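# Dispense one adhesive dot onto every gold pad

## Task

Deposit a single adhesive dot of roughly 110 microliters on every gold pad on the plate. Each dot must keep its rounded shape (not squashed) and lie wholly within its own pad. Apart from a small smear at most, no adhesive may land anywhere else, other pads included. The scrap strip beside the plate may be used for test dots or for purging paste. Any paste still oozing or strung from the tip will drop straight down afterwards, whatever the height. Finish with the tip raised well clear above the plate and the tool moved out of the way.

## Robot and tools

Robot: one arm carrying a dispensing head, a motor-driven plunger that presses a piston through a 55 ml barrel of paste. Paste exits a plastic tip with a 3 mm bore. There is no gripper and only one camera, cam_wrist (672x504), mounted on the wrist.

Frames. The scene frame has its origin on the table top under the arm base, +z up, +y to the left when looking along +x. The tool point is the centre of the tip's open end; its own +z axis runs out of the tip, so with the tip pointing down, tool +z is world down. Motion offsets are given in the tool point's own axes, not world axes. Within 89 mm of the tip only the narrow barrel (about 28 mm wide) is present; further back the camera block (tool -y side) and the case (mostly tool -x side) reach out up to 100 mm. Tilts up to 30 degrees keep everything except the tip off a flat surface.

execute_actions(actions): a list of actions run in order. Each action is a table of up to 15 rows; each row lasts one control step of 1/30 s, and if fewer than 15 rows are given the last one repeats to fill 15 steps (0.5 s). A row is 7 numbers, each in [-1, 1]: dx, dy, dz, rx, ry, rz, plunger. The first six are a target offset, not a pose: every row is measured from the tool point's measured pose when that action began (for the first action of a call, the last pose reported in this scene), in the tool point's axes. Scale: 1.0 equals 0.6 m for dx, dy, dz and 180 degrees for rx, ry, rz, which together form one rotation vector. Each step, the commanded pose is clipped to 100 mm and 16 degrees from the measured pose, so large offsets need several actions. Plunger: +1 drives forward at 640 ul/s, -1 retracts at that rate, values between scale linearly, and |value| <= 0.01 means stopped. Between actions the plunger is treated as 0. An empty list just returns state and images.

move(target, speed, blocking): target is one row of 7 numbers with the same layout, scale and tool-frame offset meaning, measured from the last pose shown in a result. The tool follows a straight path lasting 0.5 to 10 s (cut off at 10 s). speed is the path's top speed in m/s, 0.002 to 0.5 (default 0.25); turning is capped at twice that in rad/s. The plunger value runs for the whole move. The path ignores obstacles and the real motion can lag, deviate, or overshoot speed, notably near full arm extension. The arm is stiff: aiming even slightly beyond a firm contact can cause a fault. blocking=false returns after 0.5 s while motion continues; then use wait or stop before issuing new motion. The result adds a move: line (done, off_target, moving, held, fault) with active limits (paced = pose clipped; held = a check blocked steps, after which the arm may surge) and the distance from target.

wait(seconds): 0 to 10; lets time pass holding the last command, returning early if a running move ends. stop(): brakes a running move; needs stopping distance. zoom_image(camera, region): camera must be "cam_wrist"; region [x0, y0, x1, y1] in image pixels, top-left origin, at most 504x504. finished_scene(scene): ends the current scene by its number; irreversible; the result tells whether the task succeeded and gives the next task.

Results: end_effector_position (m) and end_effector_quat_wxyz in the scene frame, velocities, force_n (N, max 50 per axis) and torque_nm at the tool point in tool axes, n/a at start. A force z well below its in-air value means the tip is touching; noise up to 2.4 N and a fixed offset within about 4 N hide light touches. left_ml is paste remaining by motor count; status is ready, moving, empty, or fault (stalled motor, e.g. tip blocked; cleared only by a retract). Hand target is where the controller currently drives; pose unreachable means the clearance check altered the command; step readings list positions, HELD marking steps held back. Reported positions can be off, more at long reach. Camera intrinsics: fx=fy=257.385, cx=334.491, cy=249.711, with radial distortion; the initial camera sat near world (0.351, -0.004, 0.359) looking down.

Dispensing behaviour: flow starts late because pressure must build, and continues after the plunger stops; a short retract halts flow, a longer one leaves a gap the next push must close first. 110 ul is about 0.17 s at plunger 1.0, but expect lag; calibrate on the scrap strip. Hold the tip about one dot diameter (roughly 5 mm) above the pad: lower squashes the dot, touching blocks flow, higher makes a wandering thread. Keep the tip vertical, since tilt throws paste sideways. After each dot, retract, then rise straight up until the thread breaks before moving sideways, otherwise a string is dragged and residue drips onto the next surface. Paste pushed out in the air eventually drops.

Avoid: faults from joint torque over limits (142 N m for the three large joints, 26.6 N m for the wrist joints) or any outside force of 150 N, each costing a 10 s stop; hard contacts; motors overheating (MOTOR HOT from 70 °C, braking at 85 °C). Finish with the plunger retracted, flow stopped, tip raised high and away from the plate.

Each tool is called after "Call:" as name(argument=value, ...), one argument or row to a line, values as JSON.

## Session

Call:
execute_actions(
  actions=[],
)

Scene clock: 0.00 s.
end_effector_position=(+0.4070, -0.0013, +0.2797) left_ml=25.2 status=ready force_n=(-0.4, -5.8, +2.3) torque_nm=(-2.02, +0.02, +0.20) end_effector_quat_wxyz=(+0.014, +0.711, +0.703, -0.012) end_effector_velocity=(+0.001, -0.000, +0.000) end_effector_angular_velocity=(-0.001, -0.001, -0.000)
Joint positions: [-0.34  -1.816  1.648 -1.406 -1.57  -1.911]
Joint velocities: [-0.     0.    -0.    -0.001 -0.     0.   ]
Hand target: +0.407, -0.001, +0.280; +0.014, +0.711, +0.703, -0.012

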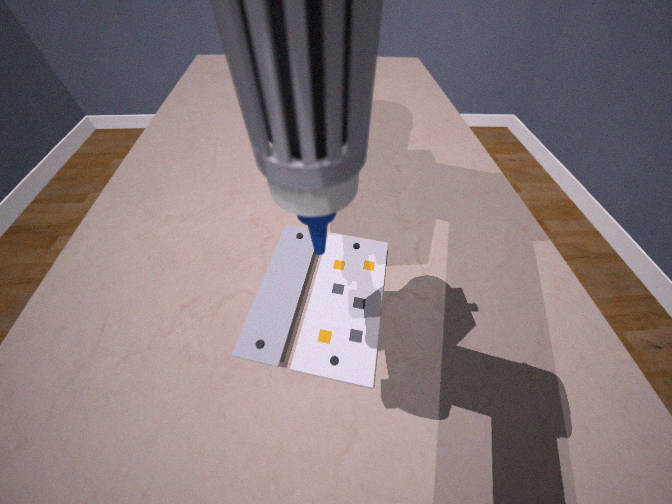

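Call:
zoom_image(
  camera="cam_wrist",
  region=[220, 200, 420, 400],
)

Region (220, 200, 420, 400) of cam_wrist's 672x504 image, scaled by 2.520, with more detail than that image has.

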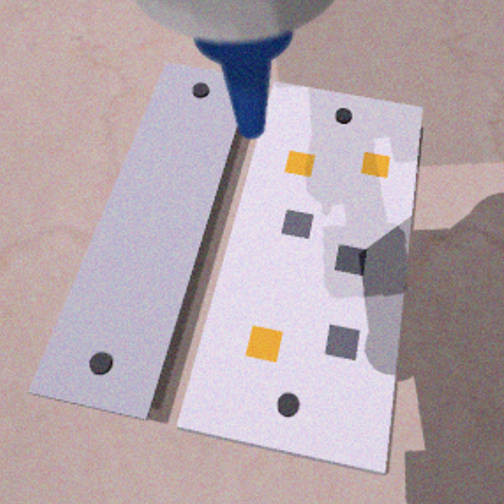

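Call:
move(
  target=[0.102,0.2,0.35,0,0,0,0],
  speed=0.3,
)

Scene clock: 17.30 s.
end_effector_position=(+0.5282, +0.0506, +0.0679) left_ml=25.2 status=ready force_n=(+0.8, -4.2, +1.9) torque_nm=(-1.44, -0.60, -0.29) end_effector_quat_wxyz=(+0.014, +0.711, +0.703, -0.012) end_effector_velocity=(+0.002, -0.000, -0.001) end_effector_angular_velocity=(-0.001, -0.001, -0.000)
Joint positions: [-0.144 -1.448  1.851 -1.976 -1.57  -1.714]
Joint velocities: [ 0.001  0.004 -0.002 -0.003 -0.001  0.001]
Hand target: +0.528, +0.051, +0.068; +0.014, +0.711, +0.703, -0.012
Off the commanded pose: 0.000 m, 0 deg.
move: done
camera_calibration (this result's frames):
cam_wrist: T_world_to_cam=[[-0.0904658, -0.99524, 0.0362475, 0.0853809], [-0.813565, 0.0528618, -0.579067, 0.466502], [0.574394, -0.0818754, -0.814474, -0.14743], [0, 0, 0, 1]] pos_world=[0.471937, 0.0482435, 0.146963]

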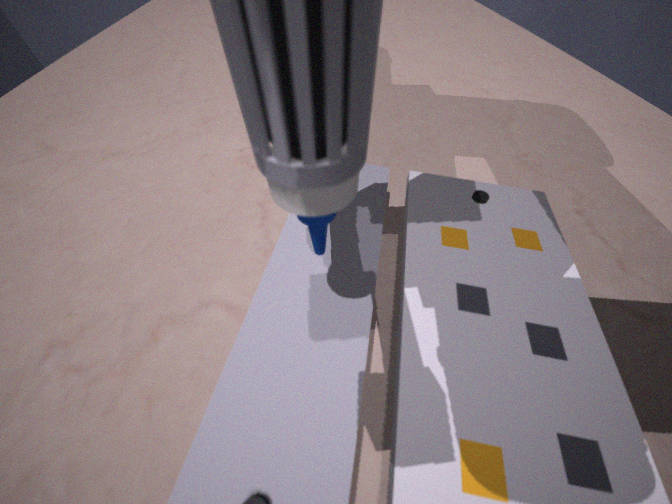

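Call:
move(
  target=[0,0,0.06,0,0.0117,0,0],
  speed=0.1,
)

Call:
zoom_image(
  camera="cam_wrist",
  region=[220, 170, 520, 395],
)

Scene clock: 30.00 s.
end_effector_position=(+0.5282, +0.0492, +0.0321) left_ml=25.2 status=ready force_n=(+3.5, -1.9, +0.7) torque_nm=(-0.64, -1.54, -0.06) end_effector_quat_wxyz=(+0.001, +0.712, +0.703, +0.001) end_effector_velocity=(+0.000, +0.000, -0.002) end_effector_angular_velocity=(+0.002, -0.000, +0.000)
Joint positions: [-0.177 -1.414  1.911 -2.065 -1.534 -1.748]
Joint velocities: [-0.001  0.002  0.003 -0.005  0.002 -0.002]
Hand target: +0.528, +0.049, +0.032; +0.001, +0.712, +0.703, +0.001
Off the commanded pose: 0.000 m, 0 deg.
move: done
camera_calibration (this result's frames):
cam_wrist: T_world_to_cam=[[-0.090359, -0.995909, -0.000152408, 0.0864814], [-0.813305, 0.0738796, -0.577128, 0.444656], [0.574778, -0.0520248, -0.816654, -0.178369], [0, 0, 0, 1]] pos_world=[0.471978, 0.043997, 0.110971]

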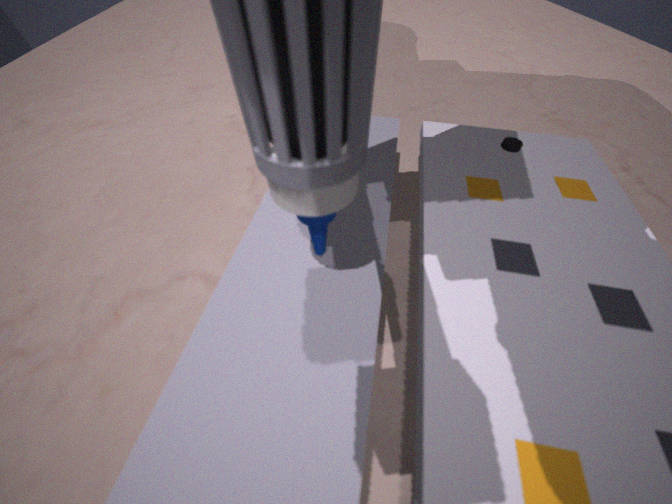

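Region (220, 170, 520, 395) of cam_wrist's 672x504 image, scaled by 1.680, with more detail than that image has; it fills the top 378 rows of this view, and the rest is white.

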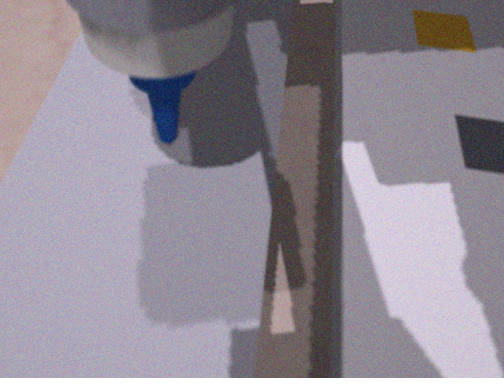

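Call:
execute_actions(
  actions=[
    [[0,0,0.0025,0,0,0,0]],
  ],
)

Call:
execute_actions(
  actions=[
    [[0,0,0.0025,0,0,0,0]],
  ],
)

Call:
execute_actions(
  actions=[
    [[0,0,0.0025,0,0,0,0]],
  ],
)

Scene clock: 36.43 s.
end_effector_position=(+0.5282, +0.0492, +0.0306) left_ml=25.2 status=ready force_n=(-1.8, +2.0, -3.1) torque_nm=(+0.73, +0.61, -0.15) end_effector_quat_wxyz=(+0.001, +0.712, +0.703, +0.001) end_effector_velocity=(+0.001, -0.001, +0.001) end_effector_angular_velocity=(-0.001, -0.001, -0.000)
Joint positions: [-0.177 -1.412  1.914 -2.069 -1.534 -1.747]
Joint velocities: [ 0.     0.    -0.002  0.    -0.001  0.   ]
Hand target: +0.528, +0.049, +0.031; +0.001, +0.712, +0.703, +0.001
Off the commanded pose: 0.000 m, 0 deg.
Step readings (end_effector_position):
0: (+0.5282, +0.0492, +0.0320)
1: (+0.5282, +0.0492, +0.0319)
2: (+0.5283, +0.0492, +0.0317)
4: (+0.5282, +0.0492, +0.0312)
8: (+0.5283, +0.0492, +0.0307)
15: end_effector_position above
camera_calibration (this result's frames):
cam_wrist: T_world_to_cam=[[-0.0904095, -0.995905, -0.000196036, 0.0865013], [-0.813295, 0.0739456, -0.577134, 0.443798], [0.574785, -0.0520189, -0.81665, -0.179596], [0, 0, 0, 1]] pos_world=[0.471988, 0.0439878, 0.109481]

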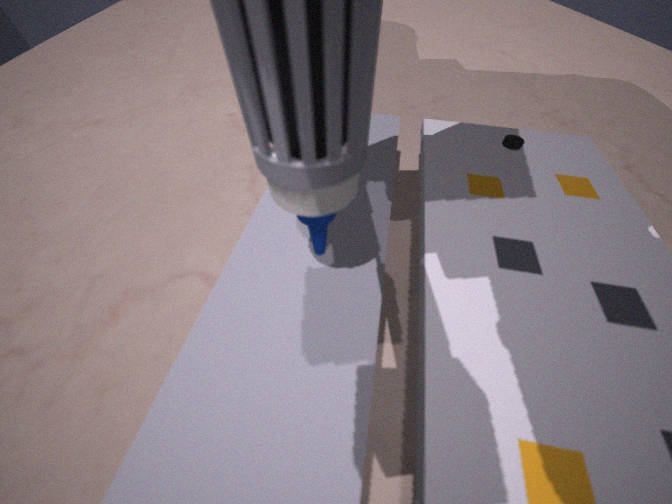

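Scene clock: 36.93 s.
end_effector_position=(+0.5283, +0.0492, +0.0292) left_ml=25.2 status=ready force_n=(+2.8, -20.7, -50.0) torque_nm=(-0.29, -0.32, +0.12) end_effector_quat_wxyz=(+0.001, +0.712, +0.703, +0.001) end_effector_velocity=(+0.001, -0.000, +0.000) end_effector_angular_velocity=(+0.000, -0.001, -0.000)
Joint positions: [-0.177 -1.41   1.916 -2.073 -1.534 -1.747]
Joint velocities: [-0.     0.001 -0.001 -0.001  0.    -0.   ]
Hand target: +0.528, +0.049, +0.029; +0.001, +0.712, +0.703, +0.001
Off the commanded pose: 0.000 m, 0 deg.
Step readings (end_effector_position):
0: (+0.5282, +0.0492, +0.0306)
1: (+0.5282, +0.0492, +0.0306)
2: (+0.5283, +0.0492, +0.0303)
4: (+0.5282, +0.0492, +0.0297)
8: (+0.5283, +0.0492, +0.0294)
15: end_effector_position above
camera_calibration (this result's frames):
cam_wrist: T_world_to_cam=[[-0.0903936, -0.995906, -0.000143082, 0.0864757], [-0.813206, 0.0738938, -0.577266, 0.443018], [0.574913, -0.0520648, -0.816556, -0.180838], [0, 0, 0, 1]] pos_world=[0.472048, 0.0439702, 0.108087]

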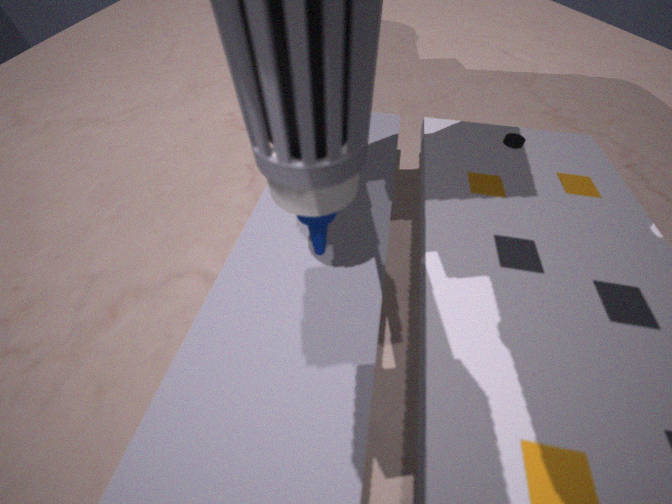

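Scene clock: 47.10 s.
end_effector_position=(+0.5287, +0.0492, +0.0295) left_ml=25.2 status=ready force_n=(+3.9, -7.9, -20.6) torque_nm=(-0.78, -1.24, +0.01) end_effector_quat_wxyz=(+0.002, +0.712, +0.703, +0.002) end_effector_velocity=(+0.001, +0.000, +0.000) end_effector_angular_velocity=(+0.000, -0.001, -0.000)
Joint positions: [-0.177 -1.411  1.916 -2.074 -1.534 -1.747]
Joint velocities: [ 0.     0.    -0.001 -0.     0.     0.   ]
Hand target: +0.529, +0.049, +0.029; +0.002, +0.712, +0.703, +0.002
Off the commanded pose: 0.002 m, 0 deg.
FORCE FAULT: contact force on the arm reached its limit, and the arm stopped for 10 seconds. The contact can be on any part of the arm, not only on its tool. That time counts as 20 of the actions that you can send in this scene. The arm's remaining commands of this call were not run. The arm holds still and accepts commands again. Move the arm away from the contact; if what it grips holds it there, let go first. Pushing or pulling that hard again can fault the arm again.
Step readings (end_effector_position):
0: (+0.5283, +0.0492, +0.0292)
1: (+0.5283, +0.0492, +0.0292)
2: (+0.5283, +0.0492, +0.0290)
4: (+0.5284, +0.0492, +0.0289)
8: (+0.5287, +0.0492, +0.0294)
15: (+0.5287, +0.0492, +0.0295)
camera_calibration (this result's frames):
cam_wrist: T_world_to_cam=[[-0.090328, -0.995912, 0.0000372709, 0.0864169], [-0.812495, 0.0736707, -0.578294, 0.443154], [0.575928, -0.0522665, -0.815828, -0.181421], [0, 0, 0, 1]] pos_world=[0.472351, 0.043934, 0.108262]

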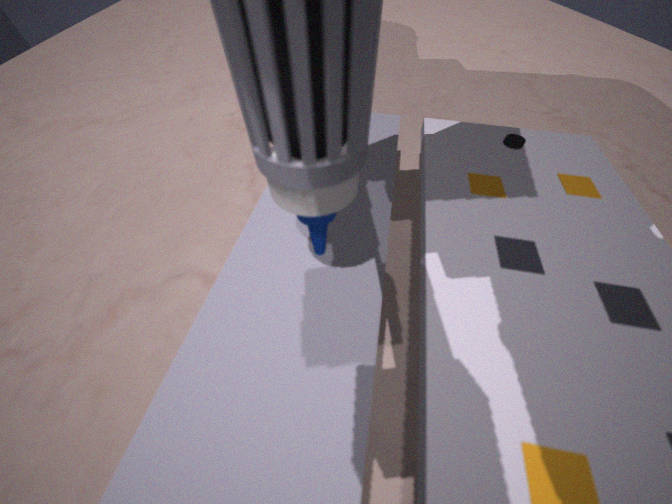

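Call:
execute_actions(
  actions=[
    [[0,0,-0.0058,0,0,0,0]],
    [[0,0,0,0,0,0,0.34]],
    [[0,0,0,0,0,0,0]],
    [[0,0,0,0,0,0,0]],
    [[0,0,0,0,0,0,0]],
    [[0,0,0,0,0,0,0]],
  ],
)

Call:
zoom_image(
  camera="cam_wrist",
  region=[270, 210, 370, 300],
)

Scene clock: 55.10 s.
end_effector_position=(+0.5287, +0.0492, +0.0329) left_ml=25.1 status=ready force_n=(+0.5, +2.8, +1.4) torque_nm=(+1.22, -0.40, +0.07) end_effector_quat_wxyz=(+0.002, +0.712, +0.703, +0.002) end_effector_velocity=(+0.001, -0.000, +0.001) end_effector_angular_velocity=(-0.001, -0.002, +0.000)
Joint positions: [-0.177 -1.415  1.911 -2.065 -1.534 -1.748]
Joint velocities: [ 0.    -0.    -0.002 -0.    -0.     0.   ]
Hand target: +0.529, +0.049, +0.033; +0.002, +0.712, +0.703, +0.002
Off the commanded pose: 0.000 m, 0 deg.
Step readings (end_effector_position; steps 1 to 15: 1st action; 16 to 30: 2nd action; 31 to 45: 3rd action; 46 to 60: 4th action; 61 to 75: 5th action; 76 to 90: 6th action):
0: (+0.5287, +0.0492, +0.0295)
1: (+0.5287, +0.0492, +0.0295)
2: (+0.5286, +0.0492, +0.0300)
4: (+0.5286, +0.0492, +0.0314)
8: (+0.5286, +0.0492, +0.0326)
15: (+0.5287, +0.0492, +0.0329)
16: (+0.5287, +0.0492, +0.0329)
17: (+0.5287, +0.0492, +0.0329)
19: (+0.5287, +0.0492, +0.0329)
23: (+0.5287, +0.0492, +0.0329)
30: (+0.5287, +0.0492, +0.0329)
31: (+0.5287, +0.0492, +0.0329)
32: (+0.5287, +0.0492, +0.0329)
34: (+0.5287, +0.0492, +0.0329)
38: (+0.5287, +0.0492, +0.0329)
45: (+0.5287, +0.0492, +0.0329)
46: (+0.5287, +0.0492, +0.0329)
47: (+0.5287, +0.0492, +0.0329)
49: (+0.5287, +0.0492, +0.0329)
53: (+0.5287, +0.0492, +0.0329)
60: (+0.5287, +0.0492, +0.0329)
61: (+0.5287, +0.0492, +0.0329)
62: (+0.5287, +0.0492, +0.0329)
64: (+0.5287, +0.0492, +0.0329)
68: (+0.5287, +0.0492, +0.0329)
75: (+0.5287, +0.0492, +0.0329)
76: (+0.5287, +0.0492, +0.0329)
77: (+0.5287, +0.0492, +0.0329)
79: (+0.5287, +0.0492, +0.0329)
83: (+0.5287, +0.0492, +0.0329)
90: end_effector_position above
camera_calibration (this result's frames):
cam_wrist: T_world_to_cam=[[-0.0903166, -0.995913, 0.0000356524, 0.0864192], [-0.812503, 0.073663, -0.578284, 0.44514], [0.575918, -0.0522576, -0.815836, -0.178582], [0, 0, 0, 1]] pos_world=[0.472332, 0.0439434, 0.111721]

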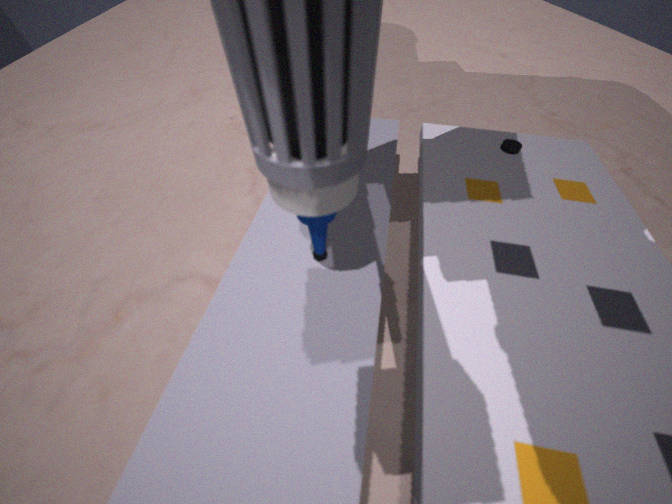

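Region (270, 210, 370, 300) of cam_wrist's 672x504 image, scaled by 5.040, with more detail than that image has; it fills the top 454 rows of this view, and the rest is white.

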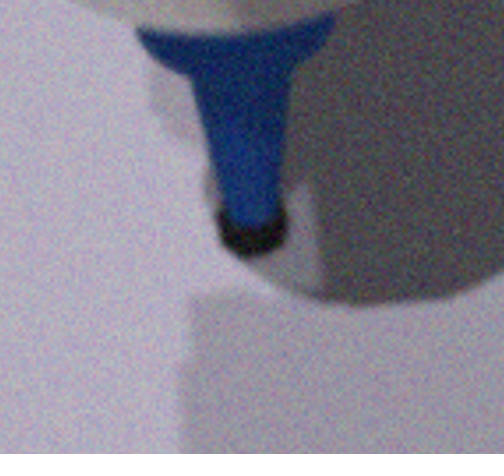

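Call:
wait(
  seconds=1,
)

Call:
zoom_image(
  camera="cam_wrist",
  region=[270, 210, 370, 300],
)

Scene clock: 64.03 s.
end_effector_position=(+0.5287, +0.0492, +0.0329) left_ml=25.1 status=ready force_n=(+2.1, -1.5, -2.6) torque_nm=(-0.37, -0.82, +0.12) end_effector_quat_wxyz=(+0.002, +0.712, +0.703, +0.002) end_effector_velocity=(-0.002, +0.001, -0.001) end_effector_angular_velocity=(+0.001, +0.003, +0.000)
Joint positions: [-0.177 -1.415  1.911 -2.065 -1.534 -1.748]
Joint velocities: [ 0.     0.     0.001  0.001  0.    -0.   ]
Hand target: +0.529, +0.049, +0.033; +0.002, +0.712, +0.703, +0.002
Off the commanded pose: 0.000 m, 0 deg.
wait: 1.00 s; at rest from the start
camera_calibration (this result's frames):
cam_wrist: T_world_to_cam=[[-0.0903167, -0.995913, 0.0000355868, 0.0864193], [-0.812503, 0.0736631, -0.578284, 0.44514], [0.575918, -0.0522576, -0.815835, -0.178582], [0, 0, 0, 1]] pos_world=[0.472332, 0.0439434, 0.111721]

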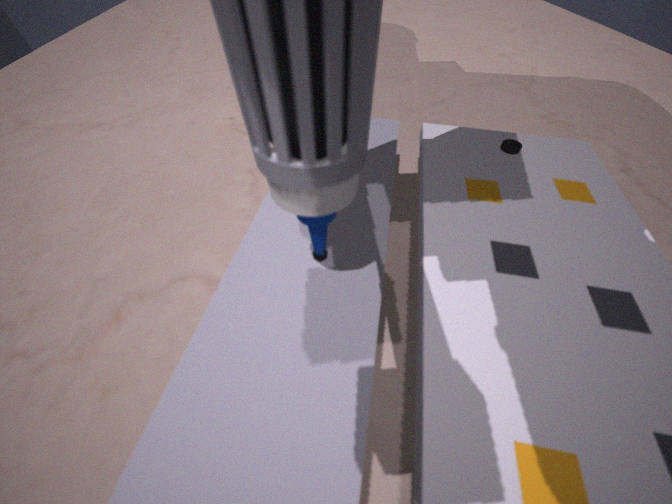

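Region (270, 210, 370, 300) of cam_wrist's 672x504 image, scaled by 5.040, with more detail than that image has; it fills the top 454 rows of this view, and the rest is white.

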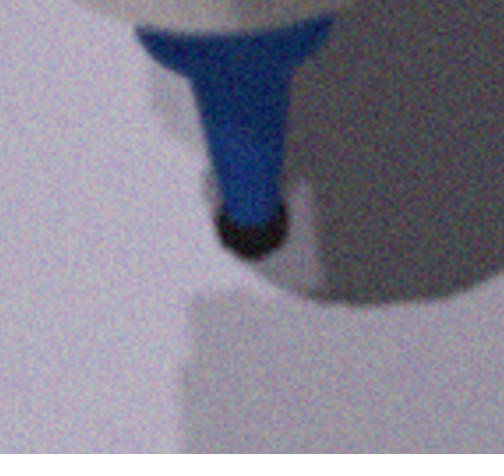

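Call:
execute_actions(
  actions=[
    [[0,0,-0.03,0,0,0,0]],
    [[0,0.025,0,0,0,0,0]],
  ],
)

Call:
zoom_image(
  camera="cam_wrist",
  region=[270, 210, 390, 320],
)

Scene clock: 69.73 s.
end_effector_position=(+0.5435, +0.0490, +0.0509) left_ml=25.1 status=ready force_n=(+1.0, -2.2, +4.2) torque_nm=(-0.49, -0.58, +0.07) end_effector_quat_wxyz=(+0.002, +0.712, +0.703, +0.002) end_effector_velocity=(+0.001, +0.000, -0.000) end_effector_angular_velocity=(+0.000, +0.001, +0.000)
Joint positions: [-0.173 -1.401  1.844 -2.011 -1.534 -1.744]
Joint velocities: [ 0.001  0.003 -0.004  0.001 -0.     0.001]
Hand target: +0.544, +0.049, +0.051; +0.002, +0.712, +0.703, +0.002
Off the commanded pose: 0.000 m, 0 deg.
Step readings (end_effector_position; steps 1 to 15: 1st action; 16 to 30: 2nd action):
0: (+0.5287, +0.0492, +0.0329)
1: (+0.5288, +0.0491, +0.0332)
2: (+0.5292, +0.0491, +0.0361)
4: (+0.5292, +0.0491, +0.0432)
8: (+0.5288, +0.0492, +0.0491)
15: (+0.5286, +0.0492, +0.0508)
16: (+0.5287, +0.0492, +0.0508)
17: (+0.5308, +0.0492, +0.0508)
19: (+0.5370, +0.0489, +0.0509)
23: (+0.5421, +0.0489, +0.0509)
30: end_effector_position above
camera_calibration (this result's frames):
cam_wrist: T_world_to_cam=[[-0.0903392, -0.995911, -0.000054489, 0.0876234], [-0.812457, 0.0737297, -0.57834, 0.467521], [0.57598, -0.0522025, -0.815795, -0.172542], [0, 0, 0, 1]] pos_world=[0.487137, 0.0437878, 0.129633]

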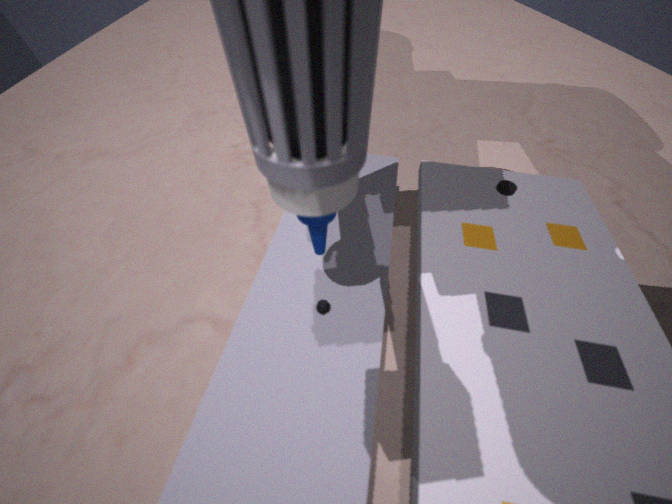

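Region (270, 210, 390, 320) of cam_wrist's 672x504 image, scaled by 4.200, with more detail than that image has; it fills the top 462 rows of this view, and the rest is white.

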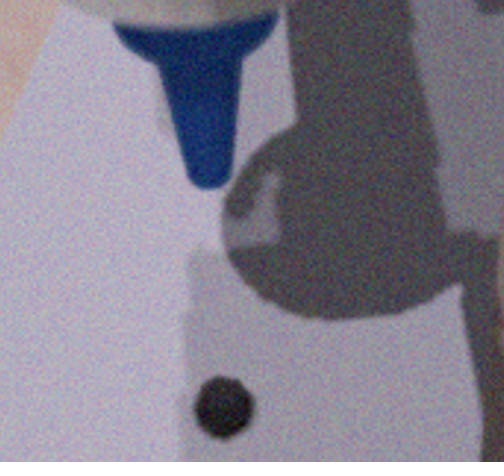

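Call:
execute_actions(
  actions=[
    [[0,0,0.03,0,0,0,0]],
    [[0,0,0,0,0,0,0.34]],
    [[0,0,0,0,0,0,0]],
  ],
)

Call:
zoom_image(
  camera="cam_wrist",
  region=[270, 210, 390, 320],
)

Scene clock: 78.13 s.
end_effector_position=(+0.5436, +0.0490, +0.0329) left_ml=25.0 status=ready force_n=(-3.8, -0.2, +2.4) torque_nm=(-0.05, +1.18, +0.02) end_effector_quat_wxyz=(+0.002, +0.712, +0.703, +0.002) end_effector_velocity=(-0.001, +0.000, -0.000) end_effector_angular_velocity=(+0.000, +0.001, -0.000)
Joint positions: [-0.172 -1.381  1.871 -2.058 -1.534 -1.743]
Joint velocities: [-0.    -0.     0.001  0.001  0.    -0.   ]
Hand target: +0.544, +0.049, +0.033; +0.002, +0.712, +0.703, +0.002
Off the commanded pose: 0.000 m, 0 deg.
Step readings (end_effector_position; steps 1 to 15: 1st action; 16 to 30: 2nd action; 31 to 45: 3rd action):
0: (+0.5436, +0.0490, +0.0509)
1: (+0.5435, +0.0490, +0.0506)
2: (+0.5432, +0.0491, +0.0478)
4: (+0.5430, +0.0491, +0.0407)
8: (+0.5434, +0.0490, +0.0347)
15: (+0.5436, +0.0490, +0.0330)
16: (+0.5436, +0.0490, +0.0330)
17: (+0.5436, +0.0490, +0.0329)
19: (+0.5436, +0.0490, +0.0329)
23: (+0.5436, +0.0490, +0.0329)
30: (+0.5436, +0.0490, +0.0329)
31: (+0.5436, +0.0490, +0.0329)
32: (+0.5436, +0.0490, +0.0329)
34: (+0.5436, +0.0490, +0.0329)
38: (+0.5436, +0.0490, +0.0329)
45: end_effector_position above
camera_calibration (this result's frames):
cam_wrist: T_world_to_cam=[[-0.0903388, -0.995911, 0.0000284099, 0.0875743], [-0.812473, 0.0736827, -0.578323, 0.457234], [0.575957, -0.0522681, -0.815808, -0.187172], [0, 0, 0, 1]] pos_world=[0.487204, 0.0437429, 0.11173]

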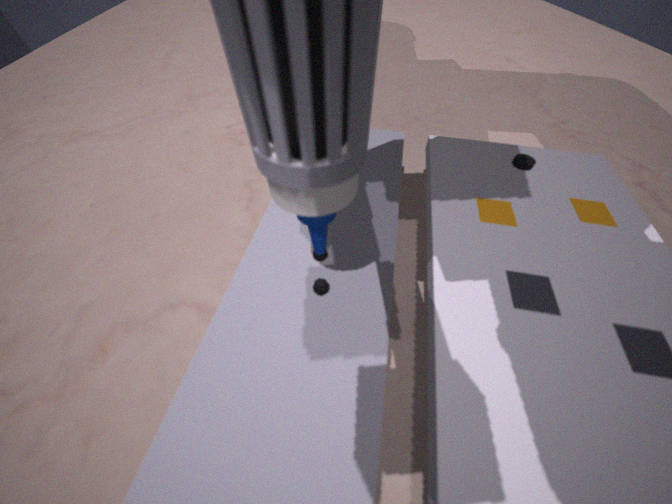

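Region (270, 210, 390, 320) of cam_wrist's 672x504 image, scaled by 4.200, with more detail than that image has; it fills the top 462 rows of this view, and the rest is white.

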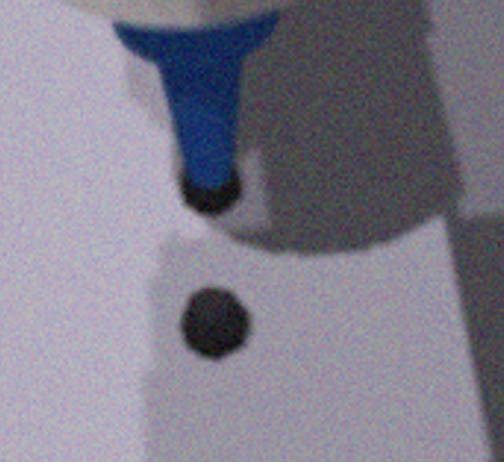

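Call:
wait(
  seconds=10,
)

Call:
zoom_image(
  camera="cam_wrist",
  region=[270, 210, 390, 320],
)

Call:
wait(
  seconds=10,
)

Call:
zoom_image(
  camera="cam_wrist",
  region=[270, 210, 390, 320],
)

Call:
execute_actions(
  actions=[
    [[0,0,-0.03,0,0,0,0]],
    [[0,0.025,0,0,0,0,0]],
  ],
)

Call:
zoom_image(
  camera="cam_wrist",
  region=[270, 230, 390, 340],
)

Scene clock: 93.53 s.
end_effector_position=(+0.5436, +0.0490, +0.0329) left_ml=25.0 status=ready force_n=(-1.3, -1.2, -0.3) torque_nm=(-0.14, +0.23, +0.06) end_effector_quat_wxyz=(+0.002, +0.712, +0.703, +0.002) end_effector_velocity=(+0.001, +0.000, +0.000) end_effector_angular_velocity=(+0.000, -0.001, +0.001)
Joint positions: [-0.172 -1.381  1.871 -2.058 -1.534 -1.743]
Joint velocities: [ 0.    -0.    -0.    -0.001  0.    -0.   ]
Hand target: +0.544, +0.049, +0.033; +0.002, +0.712, +0.703, +0.002
Off the commanded pose: 0.000 m, 0 deg.
wait: 10.00 s; at rest from the start
camera_calibration (this result's frames):
cam_wrist: T_world_to_cam=[[-0.0903388, -0.995911, 0.0000283181, 0.0875744], [-0.812473, 0.0736827, -0.578323, 0.457234], [0.575957, -0.052268, -0.815808, -0.187172], [0, 0, 0, 1]] pos_world=[0.487204, 0.043743, 0.11173]

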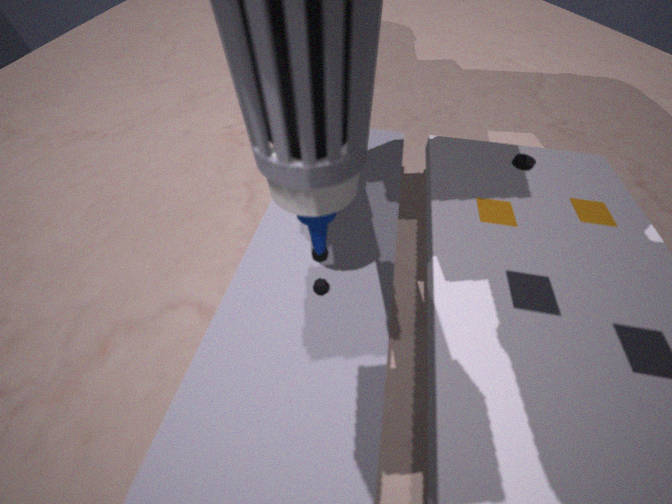

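Region (270, 210, 390, 320) of cam_wrist's 672x504 image, scaled by 4.200, with more detail than that image has; it fills the top 462 rows of this view, and the rest is white.

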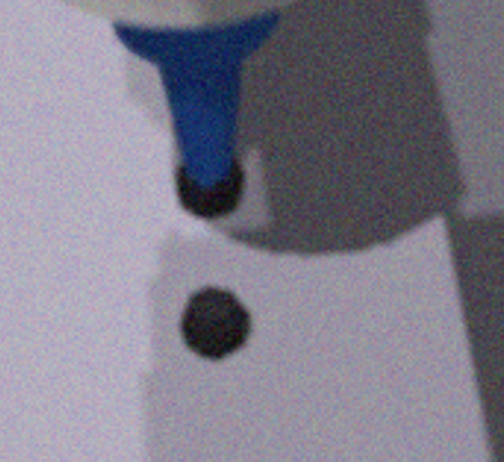

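Scene clock: 103.53 s.
end_effector_position=(+0.5436, +0.0490, +0.0329) left_ml=25.0 status=ready force_n=(-0.6, -0.7, +0.3) torque_nm=(-0.07, +0.02, +0.04) end_effector_quat_wxyz=(+0.002, +0.712, +0.703, +0.002) end_effector_velocity=(-0.001, +0.001, -0.000) end_effector_angular_velocity=(+0.001, +0.002, +0.000)
Joint positions: [-0.172 -1.381  1.871 -2.058 -1.534 -1.743]
Joint velocities: [ 0.    -0.     0.     0.002  0.     0.   ]
Hand target: +0.544, +0.049, +0.033; +0.002, +0.712, +0.703, +0.002
Off the commanded pose: 0.000 m, 0 deg.
wait: 10.00 s; at rest by 0.17 s
camera_calibration (this result's frames):
cam_wrist: T_world_to_cam=[[-0.0903389, -0.995911, 0.0000283813, 0.0875744], [-0.812473, 0.0736828, -0.578323, 0.457234], [0.575957, -0.0522682, -0.815808, -0.187172], [0, 0, 0, 1]] pos_world=[0.487204, 0.0437429, 0.11173]

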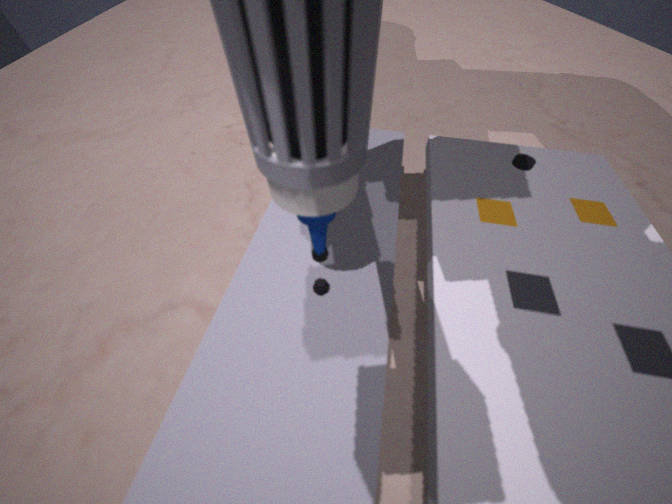

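Region (270, 210, 390, 320) of cam_wrist's 672x504 image, scaled by 4.200, with more detail than that image has; it fills the top 462 rows of this view, and the rest is white.

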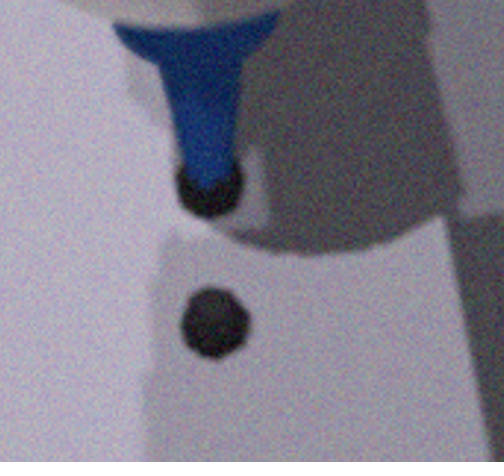

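Scene clock: 104.53 s.
end_effector_position=(+0.5584, +0.0489, +0.0509) left_ml=25.0 status=ready force_n=(+0.6, -1.9, +0.6) torque_nm=(-0.38, -0.44, -0.16) end_effector_quat_wxyz=(+0.002, +0.712, +0.703, +0.002) end_effector_velocity=(+0.003, +0.000, +0.001) end_effector_angular_velocity=(+0.000, -0.003, +0.001)
Joint positions: [-0.168 -1.368  1.803 -2.004 -1.534 -1.739]
Joint velocities: [ 0.001  0.003 -0.006  0.     0.001  0.001]
Hand target: +0.558, +0.049, +0.051; +0.002, +0.712, +0.703, +0.002
Off the commanded pose: 0.000 m, 0 deg.
Step readings (end_effector_position; steps 1 to 15: 1st action; 16 to 30: 2nd action):
0: (+0.5436, +0.0490, +0.0329)
1: (+0.5436, +0.0490, +0.0332)
2: (+0.5439, +0.0490, +0.0361)
4: (+0.5439, +0.0490, +0.0432)
8: (+0.5436, +0.0490, +0.0491)
15: (+0.5435, +0.0490, +0.0508)
16: (+0.5436, +0.0490, +0.0508)
17: (+0.5457, +0.0490, +0.0508)
19: (+0.5518, +0.0488, +0.0509)
23: (+0.5570, +0.0488, +0.0509)
30: end_effector_position above
camera_calibration (this result's frames):
cam_wrist: T_world_to_cam=[[-0.0903369, -0.995911, -0.000127917, 0.088813], [-0.812425, 0.0737676, -0.57838, 0.479607], [0.576024, -0.0521451, -0.815768, -0.181138], [0, 0, 0, 1]] pos_world=[0.502008, 0.0436249, 0.12964]

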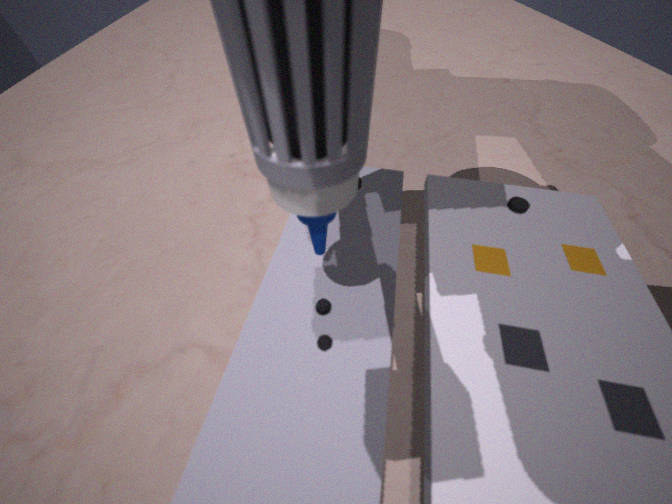

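Region (270, 230, 390, 340) of cam_wrist's 672x504 image, scaled by 4.200, with more detail than that image has; it fills the top 462 rows of this view, and the rest is white.

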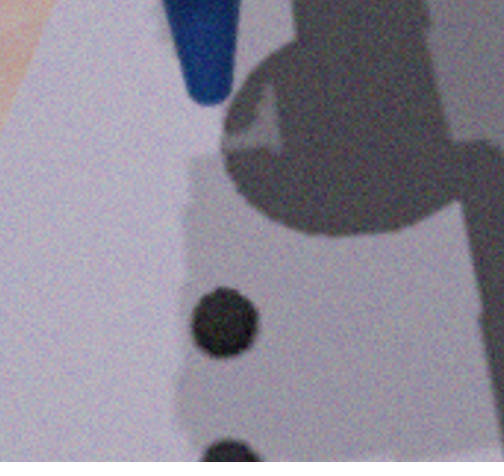

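Call:
move(
  target=[-0.133,0.005,0.01,0,0,0,0],
  speed=0.15,
)

Call:
zoom_image(
  camera="cam_wrist",
  region=[260, 210, 400, 330],
)

Scene clock: 116.63 s.
end_effector_position=(+0.5603, -0.0309, +0.0449) left_ml=25.0 status=ready force_n=(+0.3, +1.6, -1.1) torque_nm=(+0.88, -0.24, +0.05) end_effector_quat_wxyz=(+0.002, +0.712, +0.703, +0.001) end_effector_velocity=(+0.001, -0.002, +0.000) end_effector_angular_velocity=(+0.000, -0.002, +0.000)
Joint positions: [-0.309 -1.353  1.808 -2.019 -1.535 -1.88 ]
Joint velocities: [-0.003  0.001 -0.002 -0.001  0.001 -0.003]
Hand target: +0.560, -0.031, +0.045; +0.002, +0.712, +0.703, +0.002
Off the commanded pose: 0.000 m, 0 deg.
move: done
camera_calibration (this result's frames):
cam_wrist: T_world_to_cam=[[-0.0903419, -0.995911, 0.000282349, 0.00950067], [-0.812447, 0.0735354, -0.578379, 0.483646], [0.575993, -0.0524813, -0.815768, -0.19129], [0, 0, 0, 1]] pos_world=[0.503976, -0.0361424, 0.12368]

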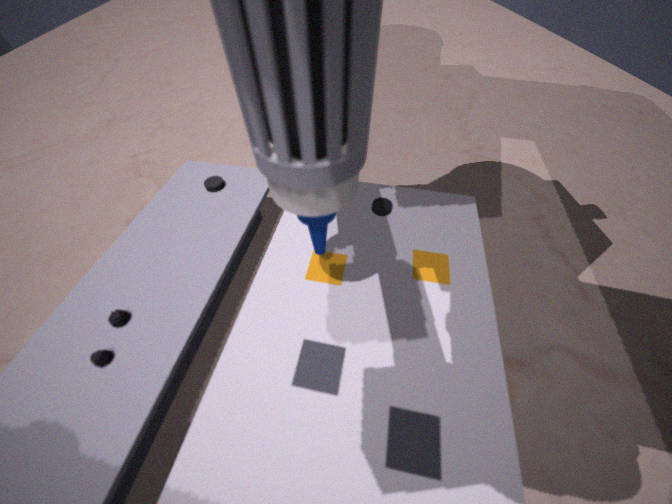

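Region (260, 210, 400, 330) of cam_wrist's 672x504 image, scaled by 3.600, with more detail than that image has; it fills the top 432 rows of this view, and the rest is white.

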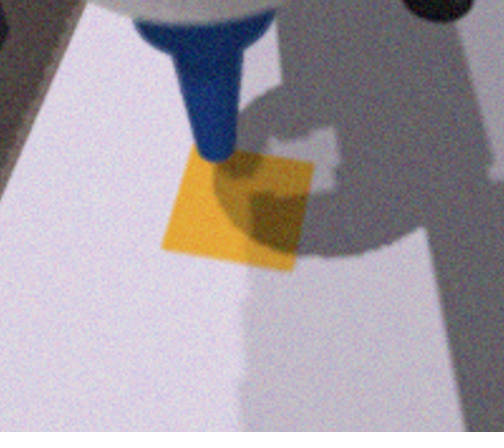

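Call:
execute_actions(
  actions=[
    [[-0.003,0.0025,0.015,0,0,0,0]],
  ],
)

Call:
zoom_image(
  camera="cam_wrist",
  region=[260, 210, 400, 330],
)

Scene clock: 127.67 s.
end_effector_position=(+0.5619, -0.0327, +0.0360) left_ml=25.0 status=ready force_n=(+4.1, -0.1, -2.1) torque_nm=(+0.14, -1.61, -0.10) end_effector_quat_wxyz=(+0.002, +0.712, +0.703, +0.002) end_effector_velocity=(-0.000, +0.000, -0.001) end_effector_angular_velocity=(+0.001, +0.000, +0.000)
Joint positions: [-0.311 -1.339  1.816 -2.041 -1.535 -1.882]
Joint velocities: [-0.     0.001  0.    -0.001  0.001 -0.001]
Hand target: +0.562, -0.033, +0.036; +0.002, +0.712, +0.703, +0.001
Off the commanded pose: 0.000 m, 0 deg.
Step readings (end_effector_position):
0: (+0.5604, -0.0311, +0.0449)
1: (+0.5604, -0.0312, +0.0448)
2: (+0.5608, -0.0315, +0.0433)
4: (+0.5613, -0.0321, +0.0398)
8: (+0.5617, -0.0326, +0.0368)
15: end_effector_position above
camera_calibration (this result's frames):
cam_wrist: T_world_to_cam=[[-0.0903403, -0.995911, 0.000225706, 0.00785779], [-0.81243, 0.0735655, -0.578399, 0.479842], [0.576017, -0.0524361, -0.815754, -0.199551], [0, 0, 0, 1]] pos_world=[0.505493, -0.0379378, 0.114754]

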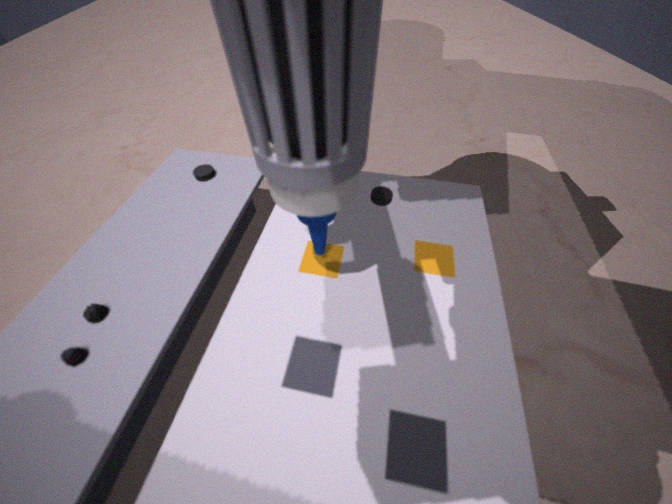

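Region (260, 210, 400, 330) of cam_wrist's 672x504 image, scaled by 3.600, with more detail than that image has; it fills the top 432 rows of this view, and the rest is white.

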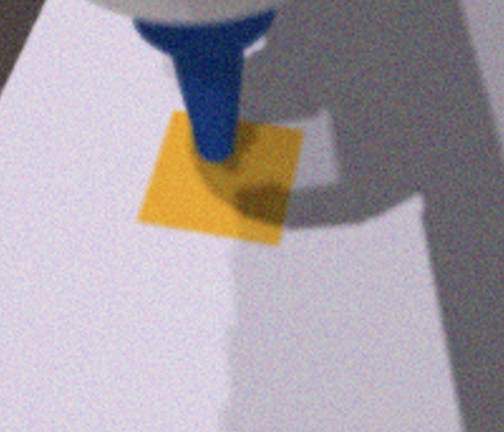

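Call:
execute_actions(
  actions=[
    [[-0.001,0,0.006,0,0,0,0]],
  ],
)

Call:
execute_actions(
  actions=[
    [[0,0,0.002,0,0,0,0]],
  ],
)

Scene clock: 137.40 s.
end_effector_position=(+0.5619, -0.0334, +0.0324) left_ml=25.0 status=ready force_n=(+7.7, -1.9, -2.4) torque_nm=(-0.47, -3.01, +0.09) end_effector_quat_wxyz=(+0.002, +0.712, +0.703, +0.001) end_effector_velocity=(+0.000, -0.000, -0.000) end_effector_angular_velocity=(-0.000, -0.000, -0.000)
Joint positions: [-0.312 -1.335  1.821 -2.05  -1.535 -1.883]
Joint velocities: [-0.     0.     0.    -0.001 -0.    -0.   ]
Hand target: +0.562, -0.033, +0.032; +0.002, +0.712, +0.703, +0.002
Off the commanded pose: 0.000 m, 0 deg.
Step readings (end_effector_position):
0: (+0.5619, -0.0328, +0.0359)
1: (+0.5619, -0.0328, +0.0358)
2: (+0.5619, -0.0329, +0.0352)
4: (+0.5618, -0.0331, +0.0338)
8: (+0.5619, -0.0333, +0.0327)
15: end_effector_position above
camera_calibration (this result's frames):
cam_wrist: T_world_to_cam=[[-0.09034, -0.995911, 0.000283443, 0.00723371], [-0.812441, 0.0735326, -0.578388, 0.477825], [0.576002, -0.0524818, -0.815762, -0.202493], [0, 0, 0, 1]] pos_world=[0.505494, -0.0385588, 0.11118]

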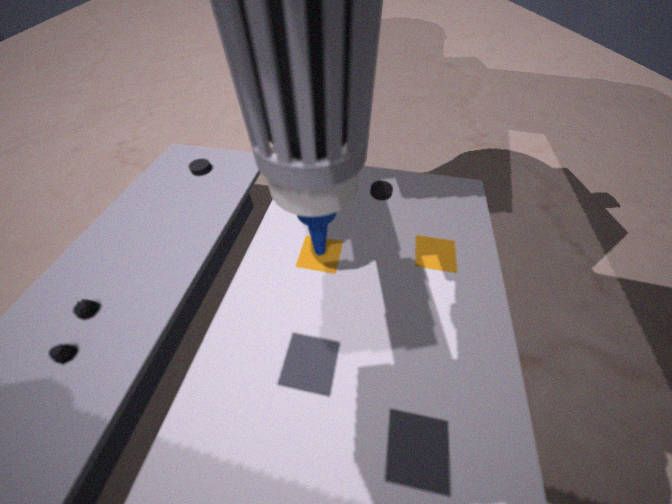

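Scene clock: 137.90 s.
end_effector_position=(+0.5619, -0.0334, +0.0312) left_ml=25.0 status=ready force_n=(+1.8, +1.0, +1.5) torque_nm=(+0.59, -0.97, +0.13) end_effector_quat_wxyz=(+0.002, +0.712, +0.703, +0.001) end_effector_velocity=(-0.000, +0.000, -0.000) end_effector_angular_velocity=(+0.000, -0.000, -0.000)
Joint positions: [-0.312 -1.334  1.823 -2.053 -1.535 -1.882]
Joint velocities: [ 0.     0.     0.001 -0.001  0.     0.   ]
Hand target: +0.562, -0.033, +0.031; +0.002, +0.712, +0.703, +0.001
Off the commanded pose: 0.000 m, 0 deg.
Step readings (end_effector_position):
0: (+0.5619, -0.0334, +0.0324)
1: (+0.5619, -0.0334, +0.0324)
2: (+0.5619, -0.0334, +0.0322)
4: (+0.5619, -0.0334, +0.0317)
8: (+0.5619, -0.0334, +0.0313)
15: end_effector_position above
camera_calibration (this result's frames):
cam_wrist: T_world_to_cam=[[-0.0904083, -0.995905, 0.000283667, 0.00722786], [-0.812434, 0.0735881, -0.57839, 0.47714], [0.576001, -0.0525217, -0.81576, -0.203469], [0, 0, 0, 1]] pos_world=[0.505497, -0.0386001, 0.109989]

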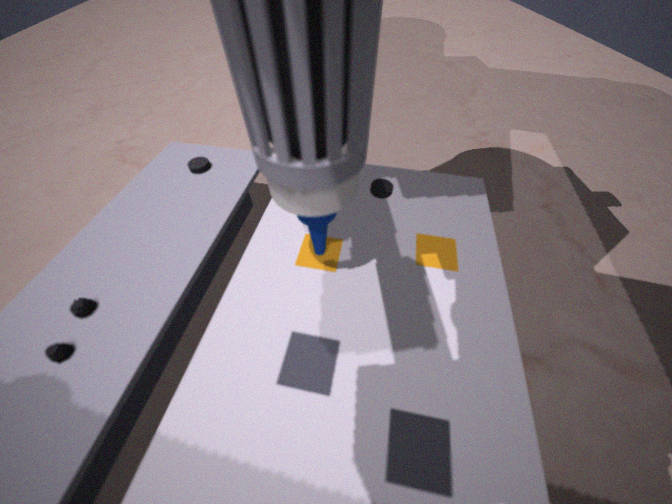

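Call:
execute_actions(
  actions=[
    [[0,0,-0.0033,0,0,0,0]],
    [[0,0,0,0,0,0,0.34]],
  ],
)

Call:
wait(
  seconds=10,
)

Call:
zoom_image(
  camera="cam_wrist",
  region=[260, 210, 400, 330],
)

Scene clock: 142.00 s.
end_effector_position=(+0.5619, -0.0334, +0.0332) left_ml=24.9 status=moving force_n=(+1.5, -0.9, -1.9) torque_nm=(-0.28, -0.67, -0.05) end_effector_quat_wxyz=(+0.002, +0.712, +0.703, +0.001) end_effector_velocity=(-0.001, +0.001, -0.001) end_effector_angular_velocity=(+0.000, +0.002, +0.001)
Joint positions: [-0.312 -1.336  1.82  -2.048 -1.535 -1.883]
Joint velocities: [ 0.001 -0.     0.002  0.    -0.    -0.   ]
Hand target: +0.562, -0.033, +0.033; +0.002, +0.712, +0.703, +0.001
Off the commanded pose: 0.000 m, 0 deg.
Step readings (end_effector_position; steps 1 to 15: 1st action; 16 to 30: 2nd action):
0: (+0.5619, -0.0334, +0.0312)
1: (+0.5619, -0.0334, +0.0312)
2: (+0.5618, -0.0333, +0.0314)
4: (+0.5618, -0.0333, +0.0322)
8: (+0.5618, -0.0333, +0.0329)
15: (+0.5618, -0.0334, +0.0332)
16: (+0.5619, -0.0334, +0.0332)
17: (+0.5619, -0.0334, +0.0332)
19: (+0.5619, -0.0334, +0.0332)
23: (+0.5619, -0.0334, +0.0332)
30: end_effector_position above
camera_calibration (this result's frames):
cam_wrist: T_world_to_cam=[[-0.090356, -0.995909, 0.000280079, 0.00723112], [-0.812446, 0.0735483, -0.578378, 0.478267], [0.575992, -0.0524875, -0.815769, -0.201851], [0, 0, 0, 1]] pos_world=[0.505485, -0.0385689, 0.111953]

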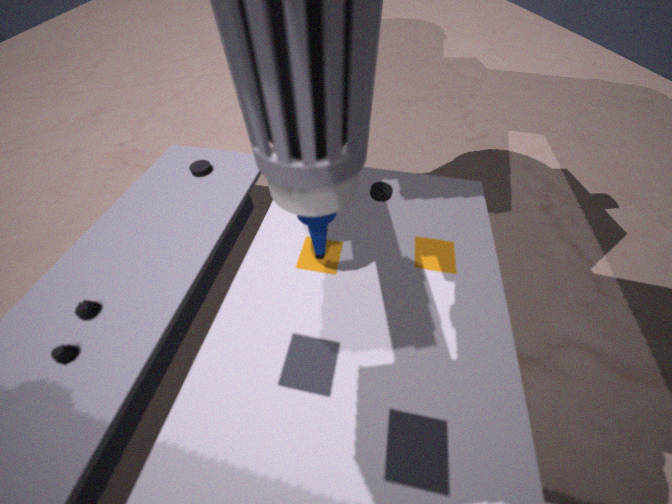

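Scene clock: 152.00 s.
end_effector_position=(+0.5618, -0.0334, +0.0332) left_ml=24.9 status=ready force_n=(-1.5, +0.0, +2.1) torque_nm=(+0.13, +0.37, +0.03) end_effector_quat_wxyz=(+0.002, +0.712, +0.703, +0.001) end_effector_velocity=(+0.001, -0.000, +0.001) end_effector_angular_velocity=(-0.000, -0.002, +0.000)
Joint positions: [-0.312 -1.336  1.82  -2.048 -1.535 -1.883]
Joint velocities: [ 0.    -0.    -0.001 -0.001  0.    -0.   ]
Hand target: +0.562, -0.033, +0.033; +0.002, +0.712, +0.703, +0.001
Off the commanded pose: 0.000 m, 0 deg.
wait: 10.00 s; at rest by 0.20 s
camera_calibration (this result's frames):
cam_wrist: T_world_to_cam=[[-0.090341, -0.995911, 0.000278557, 0.00723192], [-0.812451, 0.0735373, -0.578373, 0.478261], [0.575987, -0.0524771, -0.815773, -0.201853], [0, 0, 0, 1]] pos_world=[0.505482, -0.0385603, 0.111945]

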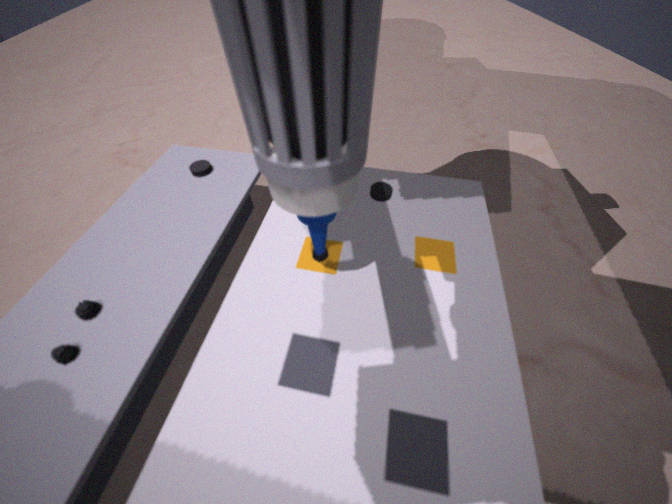

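Region (260, 210, 400, 330) of cam_wrist's 672x504 image, scaled by 3.600, with more detail than that image has; it fills the top 432 rows of this view, and the rest is white.

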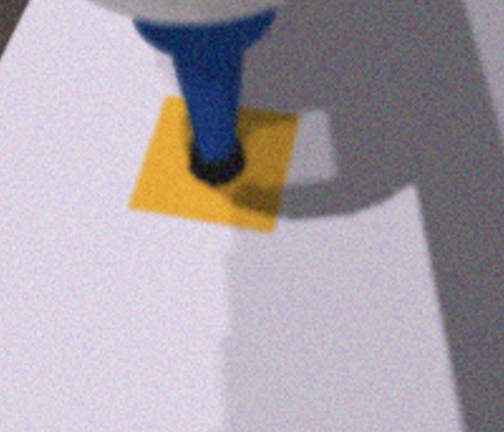

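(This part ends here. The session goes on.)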